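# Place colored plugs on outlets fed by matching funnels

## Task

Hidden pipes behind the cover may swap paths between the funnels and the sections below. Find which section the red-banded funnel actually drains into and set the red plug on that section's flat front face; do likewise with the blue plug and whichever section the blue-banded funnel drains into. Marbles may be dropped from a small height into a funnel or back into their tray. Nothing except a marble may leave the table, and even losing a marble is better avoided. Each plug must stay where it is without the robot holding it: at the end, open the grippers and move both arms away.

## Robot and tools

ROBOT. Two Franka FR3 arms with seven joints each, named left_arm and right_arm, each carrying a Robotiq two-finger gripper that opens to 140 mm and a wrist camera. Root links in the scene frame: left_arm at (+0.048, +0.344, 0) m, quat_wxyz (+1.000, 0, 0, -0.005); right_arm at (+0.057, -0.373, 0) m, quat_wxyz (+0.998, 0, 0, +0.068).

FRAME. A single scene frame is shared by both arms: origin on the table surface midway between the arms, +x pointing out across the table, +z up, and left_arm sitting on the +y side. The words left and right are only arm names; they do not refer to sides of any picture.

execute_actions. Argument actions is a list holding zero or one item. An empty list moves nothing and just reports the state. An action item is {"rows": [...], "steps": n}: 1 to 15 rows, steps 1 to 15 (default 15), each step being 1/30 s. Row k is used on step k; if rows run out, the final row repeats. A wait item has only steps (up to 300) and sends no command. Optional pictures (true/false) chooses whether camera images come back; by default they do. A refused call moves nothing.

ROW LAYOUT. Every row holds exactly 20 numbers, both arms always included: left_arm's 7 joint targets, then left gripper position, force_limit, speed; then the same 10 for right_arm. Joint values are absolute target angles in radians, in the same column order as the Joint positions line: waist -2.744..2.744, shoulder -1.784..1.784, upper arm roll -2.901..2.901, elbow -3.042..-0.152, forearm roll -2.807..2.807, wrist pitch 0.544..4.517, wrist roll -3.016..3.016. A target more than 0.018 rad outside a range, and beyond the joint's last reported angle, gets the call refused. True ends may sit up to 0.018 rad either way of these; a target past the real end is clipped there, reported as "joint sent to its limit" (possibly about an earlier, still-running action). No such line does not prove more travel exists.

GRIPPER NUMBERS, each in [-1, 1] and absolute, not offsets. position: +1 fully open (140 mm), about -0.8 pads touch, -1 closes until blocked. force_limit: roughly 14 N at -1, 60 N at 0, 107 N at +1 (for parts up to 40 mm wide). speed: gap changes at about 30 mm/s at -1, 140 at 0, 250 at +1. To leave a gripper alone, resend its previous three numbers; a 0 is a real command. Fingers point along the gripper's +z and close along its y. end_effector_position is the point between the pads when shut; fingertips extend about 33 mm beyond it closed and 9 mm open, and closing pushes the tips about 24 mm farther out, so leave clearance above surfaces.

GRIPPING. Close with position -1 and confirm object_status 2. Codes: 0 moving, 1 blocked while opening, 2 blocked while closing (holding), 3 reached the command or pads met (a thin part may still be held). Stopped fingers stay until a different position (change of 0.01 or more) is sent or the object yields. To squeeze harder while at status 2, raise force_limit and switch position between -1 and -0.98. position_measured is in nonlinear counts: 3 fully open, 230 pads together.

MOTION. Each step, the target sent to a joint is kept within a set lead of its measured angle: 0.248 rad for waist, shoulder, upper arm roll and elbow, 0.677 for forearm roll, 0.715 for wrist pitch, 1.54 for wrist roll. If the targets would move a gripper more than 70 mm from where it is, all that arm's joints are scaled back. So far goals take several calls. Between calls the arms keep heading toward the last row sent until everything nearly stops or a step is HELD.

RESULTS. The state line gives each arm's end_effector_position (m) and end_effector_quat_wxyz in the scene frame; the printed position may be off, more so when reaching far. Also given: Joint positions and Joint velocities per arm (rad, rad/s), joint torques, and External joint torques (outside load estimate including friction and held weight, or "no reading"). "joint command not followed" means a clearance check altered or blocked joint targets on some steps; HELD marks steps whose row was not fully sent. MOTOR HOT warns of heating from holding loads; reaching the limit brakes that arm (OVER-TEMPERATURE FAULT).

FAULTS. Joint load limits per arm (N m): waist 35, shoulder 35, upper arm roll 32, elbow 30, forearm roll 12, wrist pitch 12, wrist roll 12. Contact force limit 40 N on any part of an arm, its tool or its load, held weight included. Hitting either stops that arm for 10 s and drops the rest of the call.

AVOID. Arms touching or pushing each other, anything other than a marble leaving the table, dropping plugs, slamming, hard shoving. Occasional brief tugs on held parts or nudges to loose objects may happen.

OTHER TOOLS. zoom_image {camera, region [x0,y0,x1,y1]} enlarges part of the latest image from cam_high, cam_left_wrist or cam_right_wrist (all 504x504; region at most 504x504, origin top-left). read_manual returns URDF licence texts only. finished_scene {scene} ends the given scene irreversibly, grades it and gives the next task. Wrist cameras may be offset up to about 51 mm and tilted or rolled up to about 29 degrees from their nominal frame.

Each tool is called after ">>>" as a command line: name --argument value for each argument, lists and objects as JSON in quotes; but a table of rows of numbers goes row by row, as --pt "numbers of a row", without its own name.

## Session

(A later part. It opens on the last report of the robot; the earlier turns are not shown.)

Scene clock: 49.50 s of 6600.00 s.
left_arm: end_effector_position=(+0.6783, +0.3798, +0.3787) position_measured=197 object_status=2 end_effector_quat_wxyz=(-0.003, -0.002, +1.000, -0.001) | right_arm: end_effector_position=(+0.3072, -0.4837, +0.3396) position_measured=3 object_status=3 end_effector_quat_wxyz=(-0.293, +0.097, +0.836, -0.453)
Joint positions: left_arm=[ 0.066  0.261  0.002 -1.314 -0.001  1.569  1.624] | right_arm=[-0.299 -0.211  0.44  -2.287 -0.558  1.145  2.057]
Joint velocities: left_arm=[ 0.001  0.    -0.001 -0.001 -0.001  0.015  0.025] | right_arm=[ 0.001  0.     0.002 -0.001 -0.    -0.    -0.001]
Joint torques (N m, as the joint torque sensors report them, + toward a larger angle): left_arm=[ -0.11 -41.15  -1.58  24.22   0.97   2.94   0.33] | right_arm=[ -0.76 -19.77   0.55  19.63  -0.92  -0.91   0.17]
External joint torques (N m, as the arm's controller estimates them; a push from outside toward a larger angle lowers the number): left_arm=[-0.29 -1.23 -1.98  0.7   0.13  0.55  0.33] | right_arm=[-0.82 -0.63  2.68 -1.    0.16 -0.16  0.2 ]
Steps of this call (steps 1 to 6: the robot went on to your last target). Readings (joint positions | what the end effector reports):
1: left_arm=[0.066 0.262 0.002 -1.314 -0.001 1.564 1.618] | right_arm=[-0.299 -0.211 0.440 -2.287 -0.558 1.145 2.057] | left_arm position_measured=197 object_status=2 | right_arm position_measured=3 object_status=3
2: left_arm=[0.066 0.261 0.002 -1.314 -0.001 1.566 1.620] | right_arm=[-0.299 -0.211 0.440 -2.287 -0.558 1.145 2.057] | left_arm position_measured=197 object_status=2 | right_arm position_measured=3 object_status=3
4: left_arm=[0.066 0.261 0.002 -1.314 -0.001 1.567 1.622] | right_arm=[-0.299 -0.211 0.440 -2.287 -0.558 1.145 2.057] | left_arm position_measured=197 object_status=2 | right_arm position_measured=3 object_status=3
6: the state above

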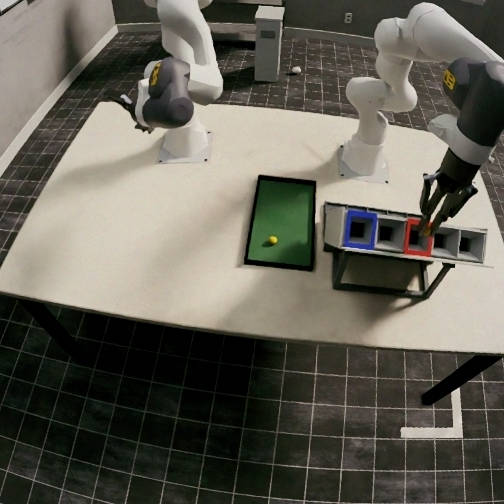

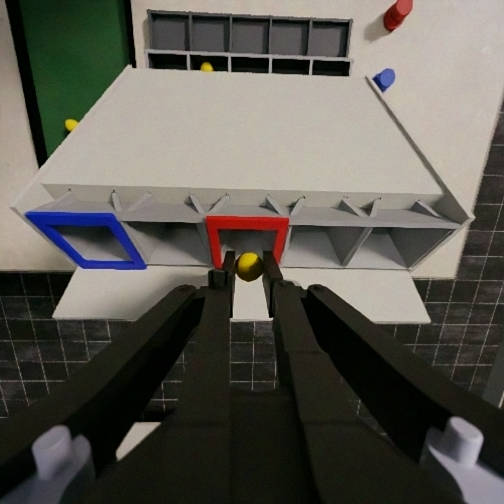

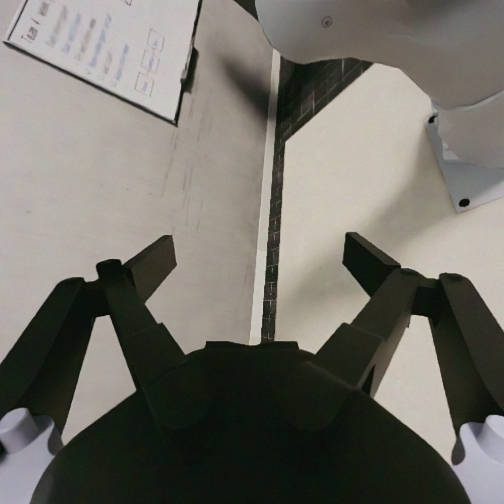

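>>> execute_actions --actions '[{"rows":[[0.065,0.259,0,-1.315,0,1.574,1.635,-0.2,-0.5,0,-0.3,-0.213,0.442,-2.287,-0.557,1.144,2.057,1,0,0]],"steps":10}]' --pictures false

>>> execute_actions --actions '[{"rows":[[0.3,0,0,-1.4,0,1.4,2.0,0,-0.5,0,-0.3,-0.213,0.442,-2.287,-0.557,1.144,2.057,1,0,0]],"steps":12}]' --pictures false

>>> execute_actions --actions '[{"rows":[[0.92,-0.5,0,-2.0,0,1.5,2.49,0,-0.5,0,-0.3,-0.213,0.442,-2.287,-0.557,1.144,2.057,1,0,0]]}]' --pictures false

>>> execute_actions --actions '[{"steps":8}]'

>>> execute_actions --actions '[{"rows":[[0.92,-0.358,0,-2.733,0,2.375,2.49,0,-0.5,0,-0.3,-0.213,0.442,-2.287,-0.557,1.144,2.057,1,0,0]]}]' --pictures false

>>> execute_actions --actions '[{"steps":25}]'

Scene clock: 56.20 s of 6600.00 s.
left_arm: end_effector_position=(+0.6791, +0.3797, +0.3788) position_measured=154 object_status=0 end_effector_quat_wxyz=(-0.002, +0.002, +1.000, -0.001) | right_arm: end_effector_position=(+0.3072, -0.4837, +0.3396) position_measured=3 object_status=3 end_effector_quat_wxyz=(-0.293, +0.097, +0.836, -0.453)
Joint positions: left_arm=[ 0.066  0.261  0.001 -1.314 -0.001  1.571  1.631] | right_arm=[-0.299 -0.211  0.44  -2.287 -0.558  1.145  2.057]
Joint velocities: left_arm=[-0.    -0.001  0.001 -0.001  0.001  0.    -0.001] | right_arm=[-0.     0.001  0.    -0.     0.001 -0.001 -0.   ]
Joint torques (N m, as the joint torque sensors report them, + toward a larger angle): left_arm=[ -0.56 -40.8   -0.72  24.98   0.94   2.73   0.41] | right_arm=[ -0.35 -20.85   0.13  19.92  -0.68  -0.77   0.22]
External joint torques (N m, as the arm's controller estimates them; a push from outside toward a larger angle lowers the number): left_arm=[-0.67 -0.59 -1.07  1.3   0.1   0.32  0.41] | right_arm=[-0.38 -1.76  2.29 -0.65  0.39 -0.02  0.26]
Steps of this call (steps 1 to 30: the robot went on to your last target; steps 31 to 90: nothing new was sent; then 3.37 s passed at rest; steps 91 to 100: all 10 steps of this action). Readings (joint positions | what the end effector reports):
91: left_arm=[0.066 0.261 0.001 -1.314 -0.001 1.571 1.631] | right_arm=[-0.299 -0.211 0.440 -2.287 -0.558 1.145 2.057] | left_arm position_measured=197 object_status=0 | right_arm position_measured=3 object_status=3
92: left_arm=[0.066 0.261 0.001 -1.314 -0.001 1.571 1.631] | right_arm=[-0.299 -0.211 0.440 -2.287 -0.558 1.145 2.057] | left_arm position_measured=195 object_status=0 | right_arm position_measured=3 object_status=3
94: left_arm=[0.066 0.261 0.001 -1.314 -0.001 1.571 1.631] | right_arm=[-0.299 -0.211 0.440 -2.287 -0.558 1.145 2.057] | left_arm position_measured=175 object_status=0 | right_arm position_measured=3 object_status=3
98: left_arm=[0.066 0.261 0.001 -1.314 -0.001 1.571 1.631] | right_arm=[-0.299 -0.211 0.440 -2.287 -0.558 1.145 2.057] | left_arm position_measured=154 object_status=0 | right_arm position_measured=3 object_status=3
100: the state above

Scene clock: 56.60 s of 6600.00 s.
left_arm: end_effector_position=(+0.5733, +0.5031, +0.4861) position_measured=129 object_status=3 end_effector_quat_wxyz=(+0.024, -0.010, +1.000, +0.007) | right_arm: end_effector_position=(+0.3072, -0.4837, +0.3396) position_measured=3 object_status=3 end_effector_quat_wxyz=(-0.293, +0.097, +0.836, -0.453)
Joint positions: left_arm=[ 0.296 -0.     0.008 -1.389 -0.001  1.439  1.844] | right_arm=[-0.299 -0.211  0.44  -2.287 -0.558  1.145  2.057]
Joint velocities: left_arm=[ 0.142 -0.247  0.011  0.001  0.004 -0.205  0.503] | right_arm=[-0.001 -0.    -0.001 -0.     0.    -0.    -0.001]
Joint torques (N m, as the joint torque sensors report them, + toward a larger angle): left_arm=[ -4.58 -16.44  -5.35  16.69   0.8    1.83   0.38] | right_arm=[ -0.96 -20.97   0.23  20.05  -0.77  -0.93   0.19]
External joint torques (N m, as the arm's controller estimates them; a push from outside toward a larger angle lowers the number): left_arm=[ 2.06 -0.24  1.15  1.29  0.87 -0.43  0.4 ] | right_arm=[-0.97 -1.79  2.42 -0.6   0.32 -0.18  0.23]
Steps of this call (steps 1 to 12: all 12 steps of this action). Readings (joint positions | what the end effector reports):
1: left_arm=[0.080 0.249 -0.008 -1.328 -0.002 1.563 1.644] | right_arm=[-0.299 -0.211 0.440 -2.287 -0.558 1.145 2.057] | left_arm position_measured=154 object_status=0 | right_arm position_measured=3 object_status=3
2: left_arm=[0.099 0.230 -0.012 -1.341 -0.002 1.551 1.656] | right_arm=[-0.299 -0.211 0.440 -2.287 -0.558 1.145 2.057] | left_arm position_measured=148 object_status=0 | right_arm position_measured=3 object_status=3
4: left_arm=[0.145 0.182 -0.012 -1.360 -0.002 1.530 1.684] | right_arm=[-0.299 -0.211 0.440 -2.287 -0.558 1.145 2.057] | left_arm position_measured=132 object_status=0 | right_arm position_measured=3 object_status=3
8: left_arm=[0.242 0.074 -0.004 -1.385 -0.002 1.480 1.761] | right_arm=[-0.299 -0.211 0.440 -2.287 -0.558 1.145 2.057] | left_arm position_measured=129 object_status=0 | right_arm position_measured=3 object_status=3
12: the state above

Scene clock: 57.10 s of 6600.00 s.
left_arm: end_effector_position=(+0.2997, +0.6461, +0.4504) position_measured=129 object_status=3 end_effector_quat_wxyz=(+0.004, -0.100, +0.995, +0.000) | right_arm: end_effector_position=(+0.3072, -0.4837, +0.3396) position_measured=3 object_status=3 end_effector_quat_wxyz=(-0.293, +0.097, +0.836, -0.453)
Joint positions: left_arm=[ 0.877 -0.476  0.009 -1.957 -0.001  1.487  2.246] | right_arm=[-0.299 -0.211  0.44  -2.287 -0.558  1.145  2.057]
Joint velocities: left_arm=[ 0.657 -0.3    0.09  -0.575  0.017  0.031  0.795] | right_arm=[-0.002 -0.    -0.    -0.     0.    -0.     0.   ]
Joint torques (N m, as the joint torque sensors report them, + toward a larger angle): left_arm=[ -7.5  -12.98  -9.56  26.75   0.52   3.58   0.56] | right_arm=[ -1.14 -20.4   -0.07  18.94  -0.83  -0.78   0.1 ]
External joint torques (N m, as the arm's controller estimates them; a push from outside toward a larger angle lowers the number): left_arm=[ 0.93 -1.15  1.79  0.78  0.86  0.37  0.58] | right_arm=[-1.05 -1.27  2.22 -1.68  0.26 -0.03  0.13]
Steps of this call (steps 1 to 15: all 15 steps of this action). Readings (joint positions | what the end effector reports):
1: left_arm=[0.323 -0.029 -0.004 -1.425 -0.002 1.446 1.876] | right_arm=[-0.299 -0.211 0.440 -2.287 -0.558 1.145 2.057] | left_arm position_measured=129 object_status=3 | right_arm position_measured=3 object_status=3
2: left_arm=[0.355 -0.063 -0.009 -1.465 -0.003 1.450 1.906] | right_arm=[-0.299 -0.211 0.440 -2.287 -0.558 1.145 2.057] | left_arm position_measured=129 object_status=3 | right_arm position_measured=3 object_status=3
4: left_arm=[0.429 -0.134 -0.008 -1.541 -0.003 1.457 1.961] | right_arm=[-0.299 -0.211 0.440 -2.287 -0.558 1.145 2.057] | left_arm position_measured=129 object_status=3 | right_arm position_measured=3 object_status=3
8: left_arm=[0.591 -0.290 -0.001 -1.702 -0.003 1.470 2.062] | right_arm=[-0.299 -0.211 0.440 -2.287 -0.558 1.145 2.057] | left_arm position_measured=129 object_status=3 | right_arm position_measured=3 object_status=3
15: the state above

Scene clock: 57.37 s of 6600.00 s.
left_arm: end_effector_position=(+0.2843, +0.6480, +0.4400) position_measured=129 object_status=3 end_effector_quat_wxyz=(-0.001, -0.047, +0.999, -0.003) | right_arm: end_effector_position=(+0.3072, -0.4837, +0.3396) position_measured=3 object_status=3 end_effector_quat_wxyz=(-0.293, +0.097, +0.836, -0.453)
Joint positions: left_arm=[ 0.917 -0.497  0.003 -1.998 -0.001  1.494  2.386] | right_arm=[-0.299 -0.211  0.44  -2.287 -0.558  1.145  2.057]
Joint velocities: left_arm=[ 0.007 -0.011 -0.021 -0.012  0.001  0.017  0.331] | right_arm=[ 0.001  0.    -0.001 -0.    -0.    -0.    -0.   ]
Joint torques (N m, as the joint torque sensors report them, + toward a larger angle): left_arm=[  1.63 -14.38  -0.94  24.17   0.93   2.79   0.49] | right_arm=[ -1.02 -19.71   0.    20.11  -0.86  -0.8    0.19]
External joint torques (N m, as the arm's controller estimates them; a push from outside toward a larger angle lowers the number): left_arm=[ 1.36 -0.94 -0.88  1.    0.03  0.37  0.49] | right_arm=[-1.   -0.57  2.23 -0.52  0.23 -0.05  0.22]
Steps of this call (steps 1 to 8: the robot went on to your last target). Readings (joint positions | what the end effector reports):
1: left_arm=[0.894 -0.484 0.011 -1.972 -0.001 1.488 2.271] | right_arm=[-0.299 -0.211 0.440 -2.287 -0.558 1.145 2.057] | left_arm position_measured=129 object_status=3 | right_arm position_measured=3 object_status=3
2: left_arm=[0.904 -0.489 0.011 -1.982 -0.001 1.489 2.293] | right_arm=[-0.299 -0.211 0.440 -2.287 -0.558 1.145 2.057] | left_arm position_measured=129 object_status=3 | right_arm position_measured=3 object_status=3
4: left_arm=[0.913 -0.493 0.009 -1.992 -0.001 1.491 2.331] | right_arm=[-0.299 -0.211 0.440 -2.287 -0.558 1.145 2.057] | left_arm position_measured=129 object_status=3 | right_arm position_measured=3 object_status=3
8: the state above

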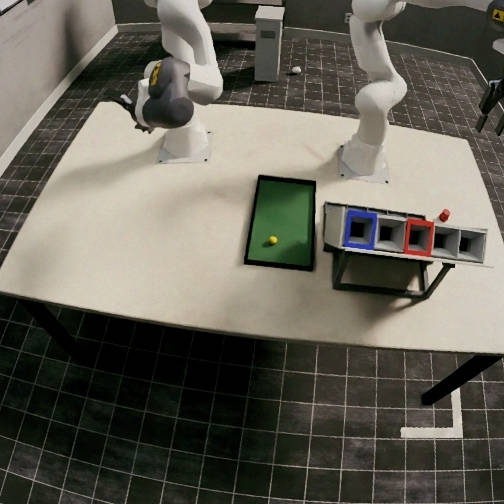

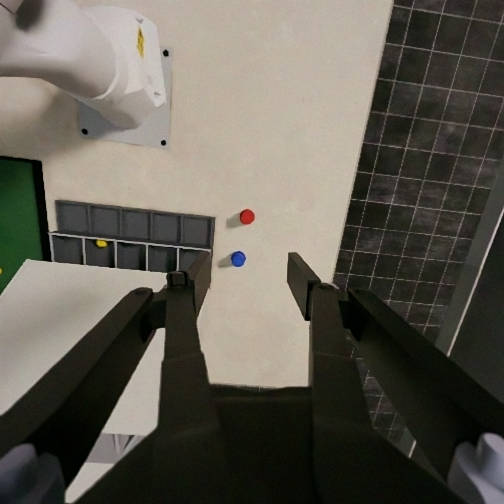

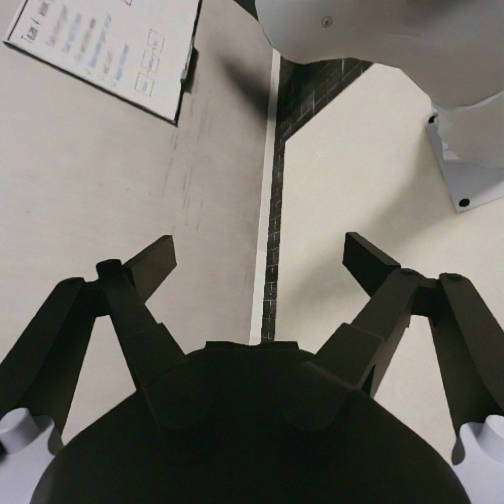

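Scene clock: 57.87 s of 6600.00 s.
left_arm: end_effector_position=(+0.2843, +0.6473, +0.1569) position_measured=129 object_status=3 end_effector_quat_wxyz=(-0.017, -0.018, +0.999, -0.023) | right_arm: end_effector_position=(+0.3072, -0.4837, +0.3396) position_measured=3 object_status=3 end_effector_quat_wxyz=(-0.293, +0.097, +0.836, -0.453)
Joint positions: left_arm=[ 0.917 -0.364  0.002 -2.616 -0.001  2.195  2.445] | right_arm=[-0.299 -0.211  0.44  -2.287 -0.558  1.145  2.057]
Joint velocities: left_arm=[ 0.008  0.142 -0.005 -1.623 -0.001  1.02   0.135] | right_arm=[-0.001 -0.    -0.001  0.    -0.     0.     0.   ]
Joint torques (N m, as the joint torque sensors report them, + toward a larger angle): left_arm=[  1.87 -20.39  -2.14  34.02   0.7    3.99   0.43] | right_arm=[ -0.99 -19.91   0.69  20.23  -0.76  -0.86   0.16]
External joint torques (N m, as the arm's controller estimates them; a push from outside toward a larger angle lowers the number): left_arm=[ 1.85  2.06 -1.79  1.77  0.01  0.57  0.43] | right_arm=[-0.91 -0.76  2.98 -0.43  0.34 -0.11  0.19]
Steps of this call (steps 1 to 15: all 15 steps of this action). Readings (joint positions | what the end effector reports):
1: left_arm=[0.917 -0.496 0.003 -2.013 -0.001 1.534 2.390] | right_arm=[-0.299 -0.211 0.440 -2.287 -0.558 1.145 2.057] | left_arm position_measured=129 object_status=3 | right_arm position_measured=3 object_status=3
2: left_arm=[0.917 -0.489 0.003 -2.036 -0.001 1.579 2.393] | right_arm=[-0.299 -0.211 0.440 -2.287 -0.558 1.145 2.057] | left_arm position_measured=129 object_status=3 | right_arm position_measured=3 object_status=3
4: left_arm=[0.917 -0.465 0.003 -2.090 -0.001 1.671 2.399] | right_arm=[-0.299 -0.211 0.440 -2.287 -0.558 1.145 2.057] | left_arm position_measured=129 object_status=3 | right_arm position_measured=3 object_status=3
8: left_arm=[0.917 -0.417 0.003 -2.233 -0.001 1.882 2.414] | right_arm=[-0.299 -0.211 0.440 -2.287 -0.558 1.145 2.057] | left_arm position_measured=129 object_status=3 | right_arm position_measured=3 object_status=3
15: the state above

Scene clock: 58.70 s of 6600.00 s.
left_arm: end_effector_position=(+0.2809, +0.6433, +0.1193) position_measured=129 object_status=3 end_effector_quat_wxyz=(-0.001, +0.001, +1.000, -0.002) | right_arm: end_effector_position=(+0.3072, -0.4837, +0.3396) position_measured=3 object_status=3 end_effector_quat_wxyz=(-0.293, +0.097, +0.836, -0.453)
Joint positions: left_arm=[ 0.918 -0.356  0.002 -2.732 -0.001  2.371  2.483] | right_arm=[-0.299 -0.211  0.44  -2.287 -0.558  1.145  2.057]
Joint velocities: left_arm=[ 0.001 -0.001  0.     0.001 -0.     0.008  0.009] | right_arm=[ 0.001  0.    -0.     0.002 -0.     0.    -0.   ]
Joint torques (N m, as the joint torque sensors report them, + toward a larger angle): left_arm=[  1.37 -17.8   -1.54  22.37   0.78   2.68   0.45] | right_arm=[ -0.96 -20.52  -0.29  20.18  -0.74  -0.78   0.17]
External joint torques (N m, as the arm's controller estimates them; a push from outside toward a larger angle lowers the number): left_arm=[ 1.35 -1.15 -1.2   1.02  0.17  0.27  0.45] | right_arm=[-0.99 -1.31  1.87 -0.52  0.35 -0.04  0.2 ]
Steps of this call (steps 1 to 25: the robot went on to your last target). Readings (joint positions | what the end effector reports):
1: left_arm=[0.917 -0.358 0.002 -2.662 -0.001 2.224 2.449] | right_arm=[-0.299 -0.211 0.440 -2.287 -0.558 1.145 2.057] | left_arm position_measured=129 object_status=3 | right_arm position_measured=3 object_status=3
2: left_arm=[0.918 -0.353 0.002 -2.693 -0.001 2.248 2.453] | right_arm=[-0.299 -0.211 0.440 -2.287 -0.558 1.145 2.057] | left_arm position_measured=129 object_status=3 | right_arm position_measured=3 object_status=3
4: left_arm=[0.918 -0.350 0.002 -2.724 -0.001 2.285 2.459] | right_arm=[-0.299 -0.211 0.440 -2.287 -0.558 1.145 2.057] | left_arm position_measured=129 object_status=3 | right_arm position_measured=3 object_status=3
8: left_arm=[0.918 -0.353 0.002 -2.732 -0.001 2.332 2.469] | right_arm=[-0.299 -0.211 0.440 -2.287 -0.558 1.145 2.057] | left_arm position_measured=129 object_status=3 | right_arm position_measured=3 object_status=3
25: the state above

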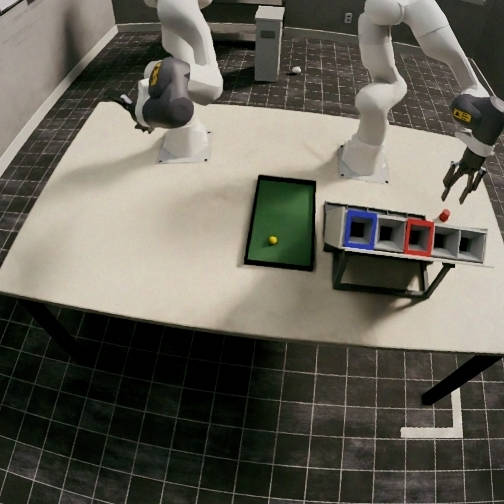

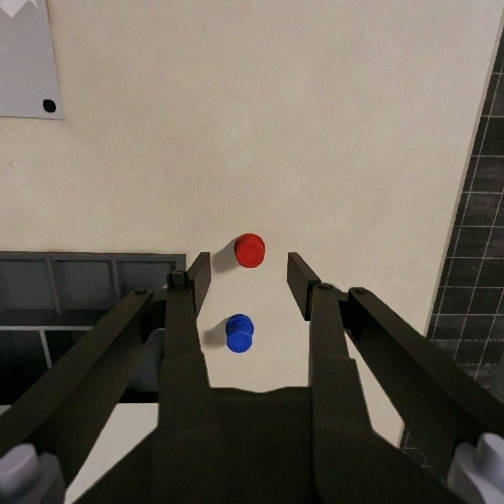

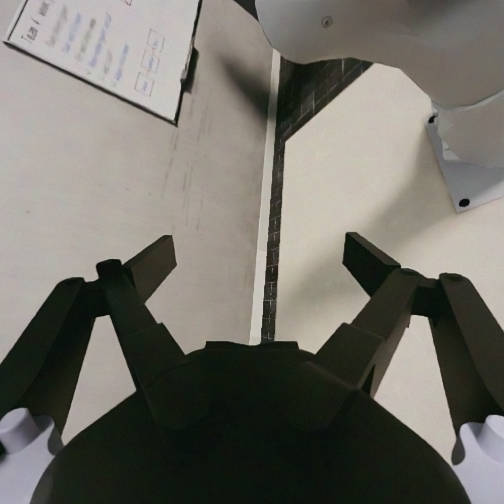

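>>> execute_actions --actions '[{"rows":[[0.926,-0.272,0,-2.764,0,2.494,2.496,0,-0.3,0,-0.3,-0.213,0.442,-2.287,-0.557,1.144,2.057,1,0,0]],"steps":10}]' --pictures false

>>> execute_actions --actions '[{"rows":[[0.926,-0.166,0,-2.778,0,2.614,2.496,0,-0.3,0,-0.3,-0.213,0.442,-2.287,-0.557,1.144,2.057,1,0,0]]}]' --pictures false

>>> execute_actions --actions '[{"rows":[[0.926,-0.166,0,-2.778,0,2.614,2.496,-1,-0.3,-0.4,-0.3,-0.213,0.442,-2.287,-0.557,1.144,2.057,1,0,0]]}]' --pictures false

>>> execute_actions --actions '[{"steps":5}]'

>>> execute_actions --actions '[{"rows":[[0.92,-0.4,0,-2.73,0,2.33,2.4,-1,-0.3,-0.4,-0.3,-0.213,0.442,-2.287,-0.557,1.144,2.057,1,0,0]]}]' --pictures false

>>> execute_actions --actions '[{"rows":[[0.572,-0.512,0,-2.86,0,2.348,2.14,-1,-0.3,-0.4,-0.3,-0.213,0.442,-2.287,-0.557,1.144,2.057,1,0,0]]}]'

Scene clock: 67.17 s of 6600.00 s.
left_arm: end_effector_position=(+0.2764, +0.6409, +0.0839) position_measured=129 object_status=3 end_effector_quat_wxyz=(-0.005, +0.002, +1.000, -0.007) | right_arm: end_effector_position=(+0.3072, -0.4837, +0.3396) position_measured=3 object_status=3 end_effector_quat_wxyz=(-0.293, +0.097, +0.836, -0.453)
Joint positions: left_arm=[ 0.924 -0.274  0.001 -2.765 -0.001  2.474  2.49 ] | right_arm=[-0.299 -0.211  0.44  -2.287 -0.558  1.145  2.057]
Joint velocities: left_arm=[ 0.001 -0.     0.001 -0.     0.001  0.107  0.007] | right_arm=[ 0.001 -0.     0.    -0.002  0.     0.     0.   ]
Joint torques (N m, as the joint torque sensors report them, + toward a larger angle): left_arm=[  1.56 -17.25  -1.27  22.46   0.57   2.82   0.33] | right_arm=[ -0.61 -19.84  -0.5   20.    -0.76  -0.85   0.12]
External joint torques (N m, as the arm's controller estimates them; a push from outside toward a larger angle lowers the number): left_arm=[ 1.53  0.65 -1.03  2.79  0.04  0.51  0.33] | right_arm=[-0.68 -0.68  1.62 -0.59  0.31 -0.1   0.15]
Steps of this call (steps 1 to 15: the robot went on to your last target; steps 16 to 90: nothing new was sent; then 5.13 s passed at rest; steps 91 to 100: all 10 steps of this action). Readings (joint positions | what the end effector reports):
91: left_arm=[0.919 -0.343 0.001 -2.734 -0.001 2.394 2.487] | right_arm=[-0.299 -0.211 0.440 -2.287 -0.558 1.145 2.057] | left_arm position_measured=129 object_status=3 | right_arm position_measured=3 object_status=3
92: left_arm=[0.921 -0.322 0.001 -2.740 -0.001 2.413 2.487] | right_arm=[-0.299 -0.211 0.440 -2.287 -0.558 1.145 2.057] | left_arm position_measured=129 object_status=3 | right_arm position_measured=3 object_status=3
94: left_arm=[0.923 -0.290 0.001 -2.756 -0.001 2.438 2.488] | right_arm=[-0.299 -0.211 0.440 -2.287 -0.558 1.145 2.057] | left_arm position_measured=129 object_status=3 | right_arm position_measured=3 object_status=3
98: left_arm=[0.924 -0.274 0.001 -2.765 -0.001 2.465 2.490] | right_arm=[-0.299 -0.211 0.440 -2.287 -0.558 1.145 2.057] | left_arm position_measured=129 object_status=3 | right_arm position_measured=3 object_status=3
100: the state above

Scene clock: 67.67 s of 6600.00 s.
left_arm: end_effector_position=(+0.2794, +0.6449, +0.0497) position_measured=129 object_status=3 end_effector_quat_wxyz=(-0.002, +0.003, +1.000, -0.003) | right_arm: end_effector_position=(+0.3072, -0.4837, +0.3396) position_measured=3 object_status=3 end_effector_quat_wxyz=(-0.293, +0.097, +0.836, -0.453)
Joint positions: left_arm=[ 0.924 -0.168  0.001 -2.779 -0.001  2.604  2.492] | right_arm=[-0.299 -0.211  0.44  -2.287 -0.558  1.145  2.057]
Joint velocities: left_arm=[-0.001  0.001 -0.001  0.     0.001  0.045  0.002] | right_arm=[ 0.    -0.001 -0.001 -0.     0.002 -0.001 -0.001]
Joint torques (N m, as the joint torque sensors report them, + toward a larger angle): left_arm=[  1.77 -17.94  -1.09  21.22   0.49   2.64   0.36] | right_arm=[ -1.23 -20.12   0.18  20.13  -0.79  -0.9    0.22]
External joint torques (N m, as the arm's controller estimates them; a push from outside toward a larger angle lowers the number): left_arm=[ 1.84  2.07 -0.85  3.1   0.04  0.26  0.36] | right_arm=[-1.22 -0.93  2.39 -0.52  0.29 -0.15  0.25]
Steps of this call (steps 1 to 15: all 15 steps of this action). Readings (joint positions | what the end effector reports):
1: left_arm=[0.924 -0.256 0.001 -2.763 -0.001 2.499 2.490] | right_arm=[-0.299 -0.211 0.440 -2.287 -0.558 1.145 2.057] | left_arm position_measured=129 object_status=3 | right_arm position_measured=3 object_status=3
2: left_arm=[0.924 -0.229 0.001 -2.764 -0.001 2.521 2.490] | right_arm=[-0.299 -0.211 0.440 -2.287 -0.558 1.145 2.057] | left_arm position_measured=129 object_status=3 | right_arm position_measured=3 object_status=3
4: left_arm=[0.924 -0.189 0.001 -2.774 -0.001 2.550 2.491] | right_arm=[-0.299 -0.211 0.440 -2.287 -0.558 1.145 2.057] | left_arm position_measured=129 object_status=3 | right_arm position_measured=3 object_status=3
8: left_arm=[0.924 -0.168 0.001 -2.780 -0.001 2.582 2.491] | right_arm=[-0.299 -0.211 0.440 -2.287 -0.558 1.145 2.057] | left_arm position_measured=129 object_status=3 | right_arm position_measured=3 object_status=3
15: the state above

Scene clock: 68.17 s of 6600.00 s.
left_arm: end_effector_position=(+0.2808, +0.6468, +0.0504) position_measured=191 object_status=0 end_effector_quat_wxyz=(+0.000, +0.003, +1.000, -0.000) | right_arm: end_effector_position=(+0.3072, -0.4837, +0.3396) position_measured=3 object_status=3 end_effector_quat_wxyz=(-0.293, +0.097, +0.836, -0.453)
Joint positions: left_arm=[ 0.924 -0.168  0.001 -2.779 -0.001  2.61   2.492] | right_arm=[-0.299 -0.211  0.44  -2.287 -0.558  1.145  2.057]
Joint velocities: left_arm=[ 0.001  0.    -0.001 -0.001  0.001 -0.     0.002] | right_arm=[ 0.    -0.    -0.     0.001  0.     0.001 -0.001]
Joint torques (N m, as the joint torque sensors report them, + toward a larger angle): left_arm=[  1.91 -18.66  -0.87  20.17   0.46   2.92   0.42] | right_arm=[ -0.17 -20.39  -0.03  19.8   -0.71  -0.87   0.05]
External joint torques (N m, as the arm's controller estimates them; a push from outside toward a larger angle lowers the number): left_arm=[ 1.92  1.42 -0.68  2.    0.02  0.51  0.42] | right_arm=[-0.17 -1.18  2.16 -0.88  0.38 -0.13  0.08]
Steps of this call (steps 1 to 15: all 15 steps of this action). Readings (joint positions | what the end effector reports):
1: left_arm=[0.924 -0.168 0.001 -2.779 -0.001 2.605 2.492] | right_arm=[-0.299 -0.211 0.440 -2.287 -0.558 1.145 2.057] | left_arm position_measured=129 object_status=0 | right_arm position_measured=3 object_status=3
2: left_arm=[0.924 -0.168 0.001 -2.779 -0.001 2.606 2.492] | right_arm=[-0.299 -0.211 0.440 -2.287 -0.558 1.145 2.057] | left_arm position_measured=133 object_status=0 | right_arm position_measured=3 object_status=3
4: left_arm=[0.924 -0.168 0.001 -2.779 -0.001 2.608 2.492] | right_arm=[-0.299 -0.211 0.440 -2.287 -0.558 1.145 2.057] | left_arm position_measured=143 object_status=0 | right_arm position_measured=3 object_status=3
8: left_arm=[0.924 -0.168 0.001 -2.779 -0.001 2.610 2.492] | right_arm=[-0.299 -0.211 0.440 -2.287 -0.558 1.145 2.057] | left_arm position_measured=164 object_status=0 | right_arm position_measured=3 object_status=3
15: the state above

Scene clock: 68.33 s of 6600.00 s.
left_arm: end_effector_position=(+0.2808, +0.6468, +0.0504) position_measured=191 object_status=2 end_effector_quat_wxyz=(+0.000, +0.003, +1.000, -0.000) | right_arm: end_effector_position=(+0.3072, -0.4837, +0.3396) position_measured=3 object_status=3 end_effector_quat_wxyz=(-0.293, +0.097, +0.836, -0.453)
Joint positions: left_arm=[ 0.924 -0.168  0.001 -2.779 -0.001  2.61   2.492] | right_arm=[-0.299 -0.211  0.44  -2.287 -0.558  1.145  2.057]
Joint velocities: left_arm=[-0.    -0.001 -0.001 -0.001  0.001 -0.     0.001] | right_arm=[-0.     0.001 -0.     0.001  0.001 -0.     0.   ]
Joint torques (N m, as the joint torque sensors report them, + toward a larger angle): left_arm=[  0.61 -18.4   -0.87  20.6    0.52   2.9    0.25] | right_arm=[ -1.3  -19.62  -0.27  19.56  -0.78  -0.81   0.09]
External joint torques (N m, as the arm's controller estimates them; a push from outside toward a larger angle lowers the number): left_arm=[ 0.64  1.75 -0.68  2.41  0.08  0.48  0.25] | right_arm=[-1.3  -0.49  1.94 -1.08  0.31 -0.06  0.12]
Steps of this call (steps 1 to 5: the robot went on to your last target). Readings (joint positions | what the end effector reports):
1: left_arm=[0.924 -0.168 0.001 -2.779 -0.001 2.610 2.492] | right_arm=[-0.299 -0.211 0.440 -2.287 -0.558 1.145 2.057] | left_arm position_measured=191 object_status=0 | right_arm position_measured=3 object_status=3
2: left_arm=[0.924 -0.168 0.001 -2.779 -0.001 2.610 2.492] | right_arm=[-0.299 -0.211 0.440 -2.287 -0.558 1.145 2.057] | left_arm position_measured=191 object_status=0 | right_arm position_measured=3 object_status=3
4: left_arm=[0.924 -0.168 0.001 -2.779 -0.001 2.610 2.492] | right_arm=[-0.299 -0.211 0.440 -2.287 -0.558 1.145 2.057] | left_arm position_measured=191 object_status=2 | right_arm position_measured=3 object_status=3
5: the state above

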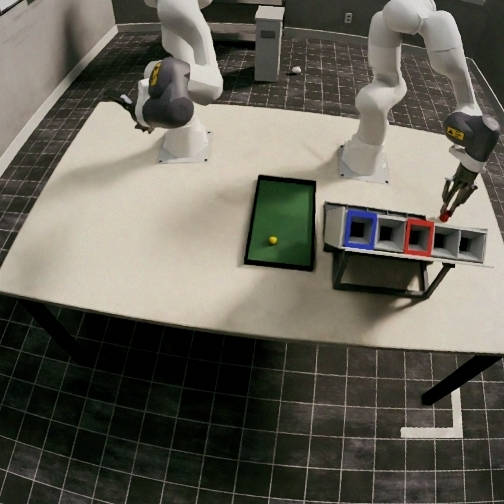

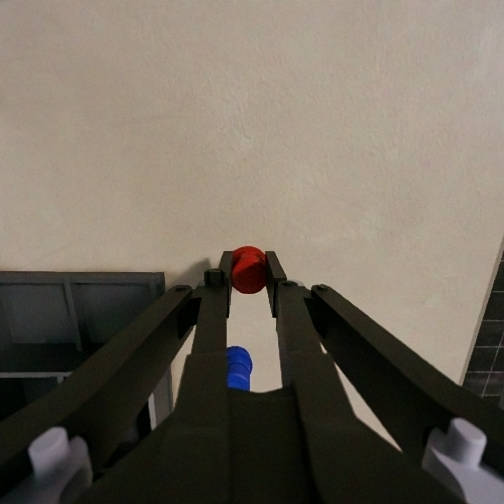

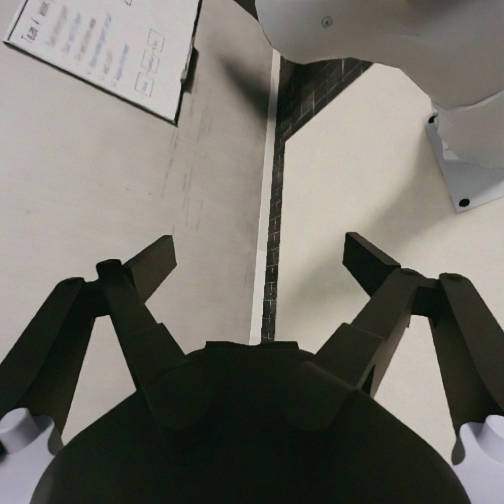

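Scene clock: 68.83 s of 6600.00 s.
left_arm: end_effector_position=(+0.2815, +0.6465, +0.1348) position_measured=191 object_status=2 end_effector_quat_wxyz=(+0.006, -0.031, +0.999, +0.007) | right_arm: end_effector_position=(+0.3072, -0.4837, +0.3396) position_measured=3 object_status=3 end_effector_quat_wxyz=(-0.293, +0.097, +0.836, -0.453)
Joint positions: left_arm=[ 0.922 -0.399  0.001 -2.729 -0.001  2.348  2.422] | right_arm=[-0.299 -0.211  0.44  -2.287 -0.558  1.145  2.057]
Joint velocities: left_arm=[-0.     0.    -0.001 -0.002  0.    -0.097 -0.059] | right_arm=[-0.     0.    -0.     0.     0.    -0.     0.001]
Joint torques (N m, as the joint torque sensors report them, + toward a larger angle): left_arm=[ -1.17 -15.85  -0.62  22.53   0.78   2.14  -0.24] | right_arm=[ -0.2  -20.89   0.51  19.92  -0.65  -0.89   0.23]
External joint torques (N m, as the arm's controller estimates them; a push from outside toward a larger angle lowers the number): left_arm=[-1.17 -0.09 -0.22  0.49  0.14 -0.38 -0.25] | right_arm=[-0.16 -1.76  2.74 -0.7   0.43 -0.14  0.26]
Steps of this call (steps 1 to 15: all 15 steps of this action). Readings (joint positions | what the end effector reports):
1: left_arm=[0.923 -0.197 0.001 -2.778 -0.001 2.567 2.485] | right_arm=[-0.299 -0.211 0.440 -2.287 -0.558 1.145 2.057] | left_arm position_measured=191 object_status=2 | right_arm position_measured=3 object_status=3
2: left_arm=[0.923 -0.251 0.001 -2.772 -0.001 2.524 2.477] | right_arm=[-0.299 -0.211 0.440 -2.287 -0.558 1.145 2.057] | left_arm position_measured=191 object_status=2 | right_arm position_measured=3 object_status=3
4: left_arm=[0.923 -0.341 0.001 -2.744 -0.001 2.464 2.463] | right_arm=[-0.299 -0.211 0.440 -2.287 -0.558 1.145 2.057] | left_arm position_measured=191 object_status=2 | right_arm position_measured=3 object_status=3
8: left_arm=[0.922 -0.398 0.001 -2.724 -0.001 2.397 2.442] | right_arm=[-0.299 -0.211 0.440 -2.287 -0.558 1.145 2.057] | left_arm position_measured=191 object_status=2 | right_arm position_measured=3 object_status=3
15: the state above

Scene clock: 69.33 s of 6600.00 s.
left_arm: end_effector_position=(+0.3328, +0.5242, +0.1195) position_measured=191 object_status=2 end_effector_quat_wxyz=(-0.000, +0.035, +0.999, +0.000) | right_arm: end_effector_position=(+0.3072, -0.4837, +0.3396) position_measured=3 object_status=3 end_effector_quat_wxyz=(-0.293, +0.097, +0.836, -0.453)
Joint positions: left_arm=[ 0.575 -0.509 -0.002 -2.859 -0.     2.349  2.205] | right_arm=[-0.299 -0.211  0.44  -2.287 -0.558  1.145  2.057]
Joint velocities: left_arm=[-0.011 -0.003  0.008 -0.002  0.    -0.001 -0.201] | right_arm=[ 0.001  0.     0.002 -0.    -0.001 -0.     0.   ]
Joint torques (N m, as the joint torque sensors report them, + toward a larger angle): left_arm=[ -1.14 -13.98   0.71  22.13   0.58   2.22  -0.04] | right_arm=[ -0.7  -20.51  -0.11  20.25  -0.78  -0.83   0.2 ]
External joint torques (N m, as the arm's controller estimates them; a push from outside toward a larger angle lowers the number): left_arm=[-1.17 -2.51  1.15  0.51 -0.03 -0.19 -0.05] | right_arm=[-0.81 -1.27  1.98 -0.44  0.3  -0.08  0.23]
Steps of this call (steps 1 to 15: all 15 steps of this action). Readings (joint positions | what the end effector reports):
1: left_arm=[0.884 -0.416 0.014 -2.749 -0.000 2.351 2.403] | right_arm=[-0.299 -0.211 0.440 -2.287 -0.558 1.145 2.057] | left_arm position_measured=191 object_status=2 | right_arm position_measured=3 object_status=3
2: left_arm=[0.832 -0.438 0.014 -2.774 -0.000 2.350 2.385] | right_arm=[-0.299 -0.211 0.440 -2.287 -0.558 1.145 2.057] | left_arm position_measured=191 object_status=2 | right_arm position_measured=3 object_status=3
4: left_arm=[0.717 -0.471 0.008 -2.813 -0.000 2.350 2.347] | right_arm=[-0.299 -0.211 0.440 -2.287 -0.558 1.145 2.057] | left_arm position_measured=191 object_status=2 | right_arm position_measured=3 object_status=3
8: left_arm=[0.595 -0.503 -0.005 -2.851 -0.000 2.349 2.275] | right_arm=[-0.299 -0.211 0.440 -2.287 -0.558 1.145 2.057] | left_arm position_measured=191 object_status=2 | right_arm position_measured=3 object_status=3
15: the state above

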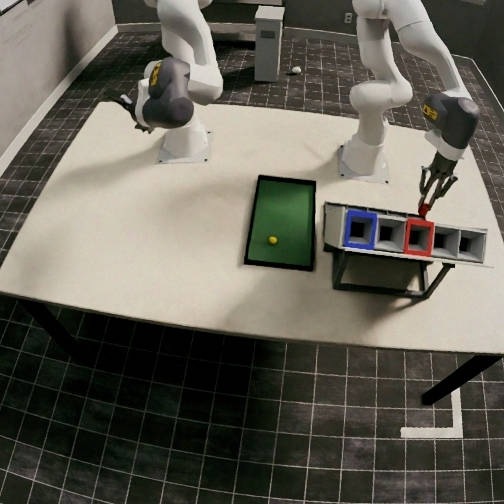

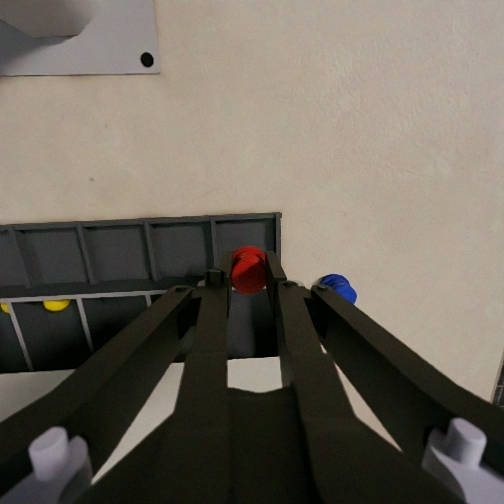

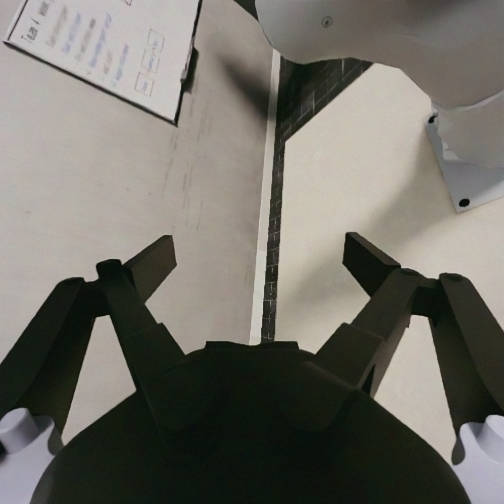

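>>> execute_actions --actions '[{"rows":[[-0.372,-0.609,0,-2.929,0,2.32,1.198,-1,-0.3,-0.4,-0.3,-0.213,0.442,-2.287,-0.557,1.144,2.057,1,0,0]]}]' --pictures false

>>> execute_actions --actions '[{"steps":25}]' --pictures false

>>> execute_actions --actions '[{"rows":[[-0.372,-0.453,0,-2.976,0,2.525,1.198,-1,-0.3,-0.4,-0.3,-0.213,0.442,-2.287,-0.557,1.144,2.057,1,0,0]]}]'

Scene clock: 75.40 s of 6600.00 s.
left_arm: end_effector_position=(+0.3442, +0.2364, +0.1208) position_measured=191 object_status=2 end_effector_quat_wxyz=(+0.004, +0.100, +0.995, +0.001) | right_arm: end_effector_position=(+0.3072, -0.4837, +0.3396) position_measured=3 object_status=3 end_effector_quat_wxyz=(-0.293, +0.097, +0.836, -0.453)
Joint positions: left_arm=[-0.336 -0.606 -0.006 -2.926 -0.     2.326  1.42 ] | right_arm=[-0.299 -0.211  0.44  -2.287 -0.558  1.145  2.057]
Joint velocities: left_arm=[-0.495 -0.003 -0.001 -0.023  0.    -0.022 -0.723] | right_arm=[ 0.001 -0.001  0.001 -0.    -0.001 -0.    -0.   ]
Joint torques (N m, as the joint torque sensors report them, + toward a larger angle): left_arm=[ 3.13 -8.83  3.43 23.84  0.54  2.17 -0.24] | right_arm=[ -0.74 -20.48  -0.12  20.24  -0.8   -0.86   0.12]
External joint torques (N m, as the arm's controller estimates them; a push from outside toward a larger angle lowers the number): left_arm=[-0.86 -0.15  0.12  2.13  0.06 -0.23 -0.26] | right_arm=[-0.88 -1.27  1.93 -0.4   0.27 -0.11  0.16]
Steps of this call (steps 1 to 30: the robot went on to your last target; steps 31 to 90: nothing new was sent; then 2.57 s passed at rest; steps 91 to 105: all 15 steps of this action). Readings (joint positions | what the end effector reports):
91: left_arm=[0.526 -0.527 0.012 -2.873 -0.000 2.347 2.068] | right_arm=[-0.299 -0.211 0.440 -2.287 -0.558 1.145 2.057] | left_arm position_measured=191 object_status=2 | right_arm position_measured=3 object_status=3
92: left_arm=[0.462 -0.549 0.010 -2.889 -0.000 2.343 1.995] | right_arm=[-0.299 -0.211 0.440 -2.287 -0.558 1.145 2.057] | left_arm position_measured=191 object_status=2 | right_arm position_measured=3 object_status=3
94: left_arm=[0.327 -0.579 0.005 -2.907 -0.000 2.338 1.862] | right_arm=[-0.299 -0.211 0.440 -2.287 -0.558 1.145 2.057] | left_arm position_measured=191 object_status=2 | right_arm position_measured=3 object_status=3
98: left_arm=[0.049 -0.601 0.001 -2.920 -0.000 2.332 1.653] | right_arm=[-0.299 -0.211 0.440 -2.287 -0.558 1.145 2.057] | left_arm position_measured=191 object_status=2 | right_arm position_measured=3 object_status=3
105: the state above

Scene clock: 76.23 s of 6600.00 s.
left_arm: end_effector_position=(+0.3383, +0.2278, +0.1195) position_measured=191 object_status=2 end_effector_quat_wxyz=(+0.000, +0.013, +1.000, +0.000) | right_arm: end_effector_position=(+0.3072, -0.4837, +0.3397) position_measured=3 object_status=3 end_effector_quat_wxyz=(-0.293, +0.097, +0.836, -0.453)
Joint positions: left_arm=[-0.37  -0.606 -0.002 -2.928 -0.     2.322  1.216] | right_arm=[-0.299 -0.211  0.44  -2.287 -0.558  1.145  2.057]
Joint velocities: left_arm=[ 0.001 -0.    -0.001  0.     0.001 -0.001 -0.048] | right_arm=[ 0.    -0.     0.     0.001 -0.001  0.    -0.001]
Joint torques (N m, as the joint torque sensors report them, + toward a larger angle): left_arm=[-0.98 -9.72  0.3  23.09  0.54  2.   -0.22] | right_arm=[ -1.94 -19.88   0.07  20.58  -0.71  -0.87   0.18]
External joint torques (N m, as the arm's controller estimates them; a push from outside toward a larger angle lowers the number): left_arm=[-1.   -1.1   0.79  1.22 -0.05 -0.42 -0.22] | right_arm=[-1.95 -0.66  2.26 -0.13  0.38 -0.13  0.21]
Steps of this call (steps 1 to 25: the robot went on to your last target). Readings (joint positions | what the end effector reports):
1: left_arm=[-0.348 -0.606 -0.006 -2.926 -0.000 2.326 1.397] | right_arm=[-0.299 -0.211 0.440 -2.287 -0.558 1.145 2.057] | left_arm position_measured=191 object_status=2 | right_arm position_measured=3 object_status=3
2: left_arm=[-0.356 -0.606 -0.005 -2.927 -0.000 2.325 1.377] | right_arm=[-0.299 -0.211 0.440 -2.287 -0.558 1.145 2.057] | left_arm position_measured=191 object_status=2 | right_arm position_measured=3 object_status=3
4: left_arm=[-0.364 -0.606 -0.004 -2.928 -0.000 2.324 1.343] | right_arm=[-0.299 -0.211 0.440 -2.287 -0.558 1.145 2.057] | left_arm position_measured=191 object_status=2 | right_arm position_measured=3 object_status=3
8: left_arm=[-0.369 -0.606 -0.002 -2.928 -0.000 2.323 1.293] | right_arm=[-0.299 -0.211 0.440 -2.287 -0.558 1.145 2.057] | left_arm position_measured=191 object_status=2 | right_arm position_measured=3 object_status=3
25: the state above

Scene clock: 76.73 s of 6600.00 s.
left_arm: end_effector_position=(+0.3354, +0.2289, +0.0690) position_measured=191 object_status=2 end_effector_quat_wxyz=(-0.005, +0.008, +1.000, +0.002) | right_arm: end_effector_position=(+0.3072, -0.4837, +0.3397) position_measured=3 object_status=3 end_effector_quat_wxyz=(-0.293, +0.097, +0.836, -0.453)
Joint positions: left_arm=[-0.37  -0.455 -0.001 -2.977 -0.     2.511  1.205] | right_arm=[-0.299 -0.211  0.44  -2.287 -0.558  1.145  2.057]
Joint velocities: left_arm=[ 0.     0.001 -0.001 -0.     0.001  0.065 -0.011] | right_arm=[ 0.001 -0.001 -0.     0.    -0.001 -0.     0.   ]
Joint torques (N m, as the joint torque sensors report them, + toward a larger angle): left_arm=[-1.04 -9.28  0.13 21.56  0.51  2.8   0.03] | right_arm=[ -0.27 -20.01   0.62  19.93  -0.87  -0.96   0.2 ]
External joint torques (N m, as the arm's controller estimates them; a push from outside toward a larger angle lowers the number): left_arm=[-1.05  1.91  0.51  2.25  0.04  0.44  0.02] | right_arm=[-0.31 -0.76  2.78 -0.77  0.22 -0.21  0.24]
Steps of this call (steps 1 to 15: all 15 steps of this action). Readings (joint positions | what the end effector reports):
1: left_arm=[-0.370 -0.580 -0.001 -2.931 -0.000 2.359 1.215] | right_arm=[-0.299 -0.211 0.440 -2.287 -0.558 1.145 2.057] | left_arm position_measured=191 object_status=2 | right_arm position_measured=3 object_status=3
2: left_arm=[-0.370 -0.539 -0.001 -2.941 -0.000 2.391 1.213] | right_arm=[-0.299 -0.211 0.440 -2.287 -0.558 1.145 2.057] | left_arm position_measured=191 object_status=2 | right_arm position_measured=3 object_status=3
4: left_arm=[-0.370 -0.484 -0.001 -2.965 -0.000 2.432 1.211] | right_arm=[-0.299 -0.211 0.440 -2.287 -0.558 1.145 2.057] | left_arm position_measured=191 object_status=2 | right_arm position_measured=3 object_status=3
8: left_arm=[-0.370 -0.456 -0.001 -2.978 -0.000 2.479 1.208] | right_arm=[-0.299 -0.211 0.440 -2.287 -0.558 1.145 2.057] | left_arm position_measured=191 object_status=2 | right_arm position_measured=3 object_status=3
15: the state above

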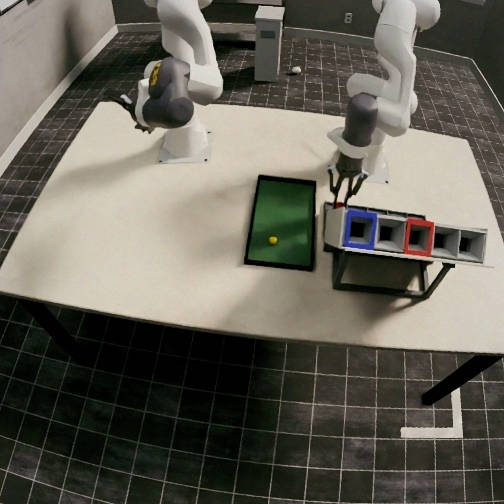

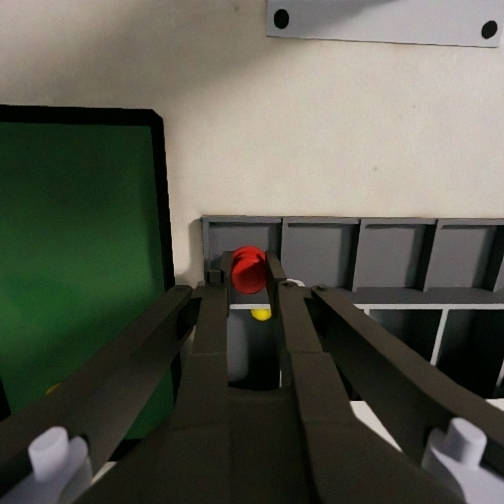

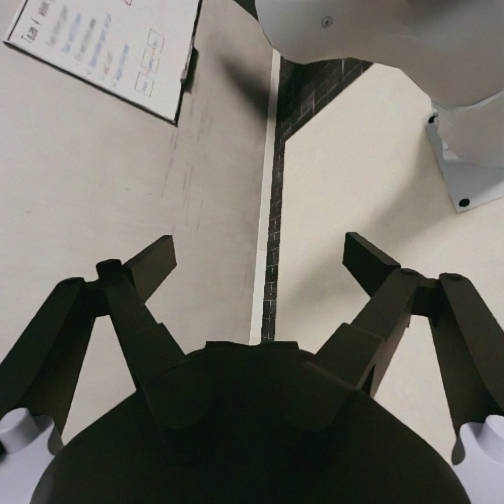

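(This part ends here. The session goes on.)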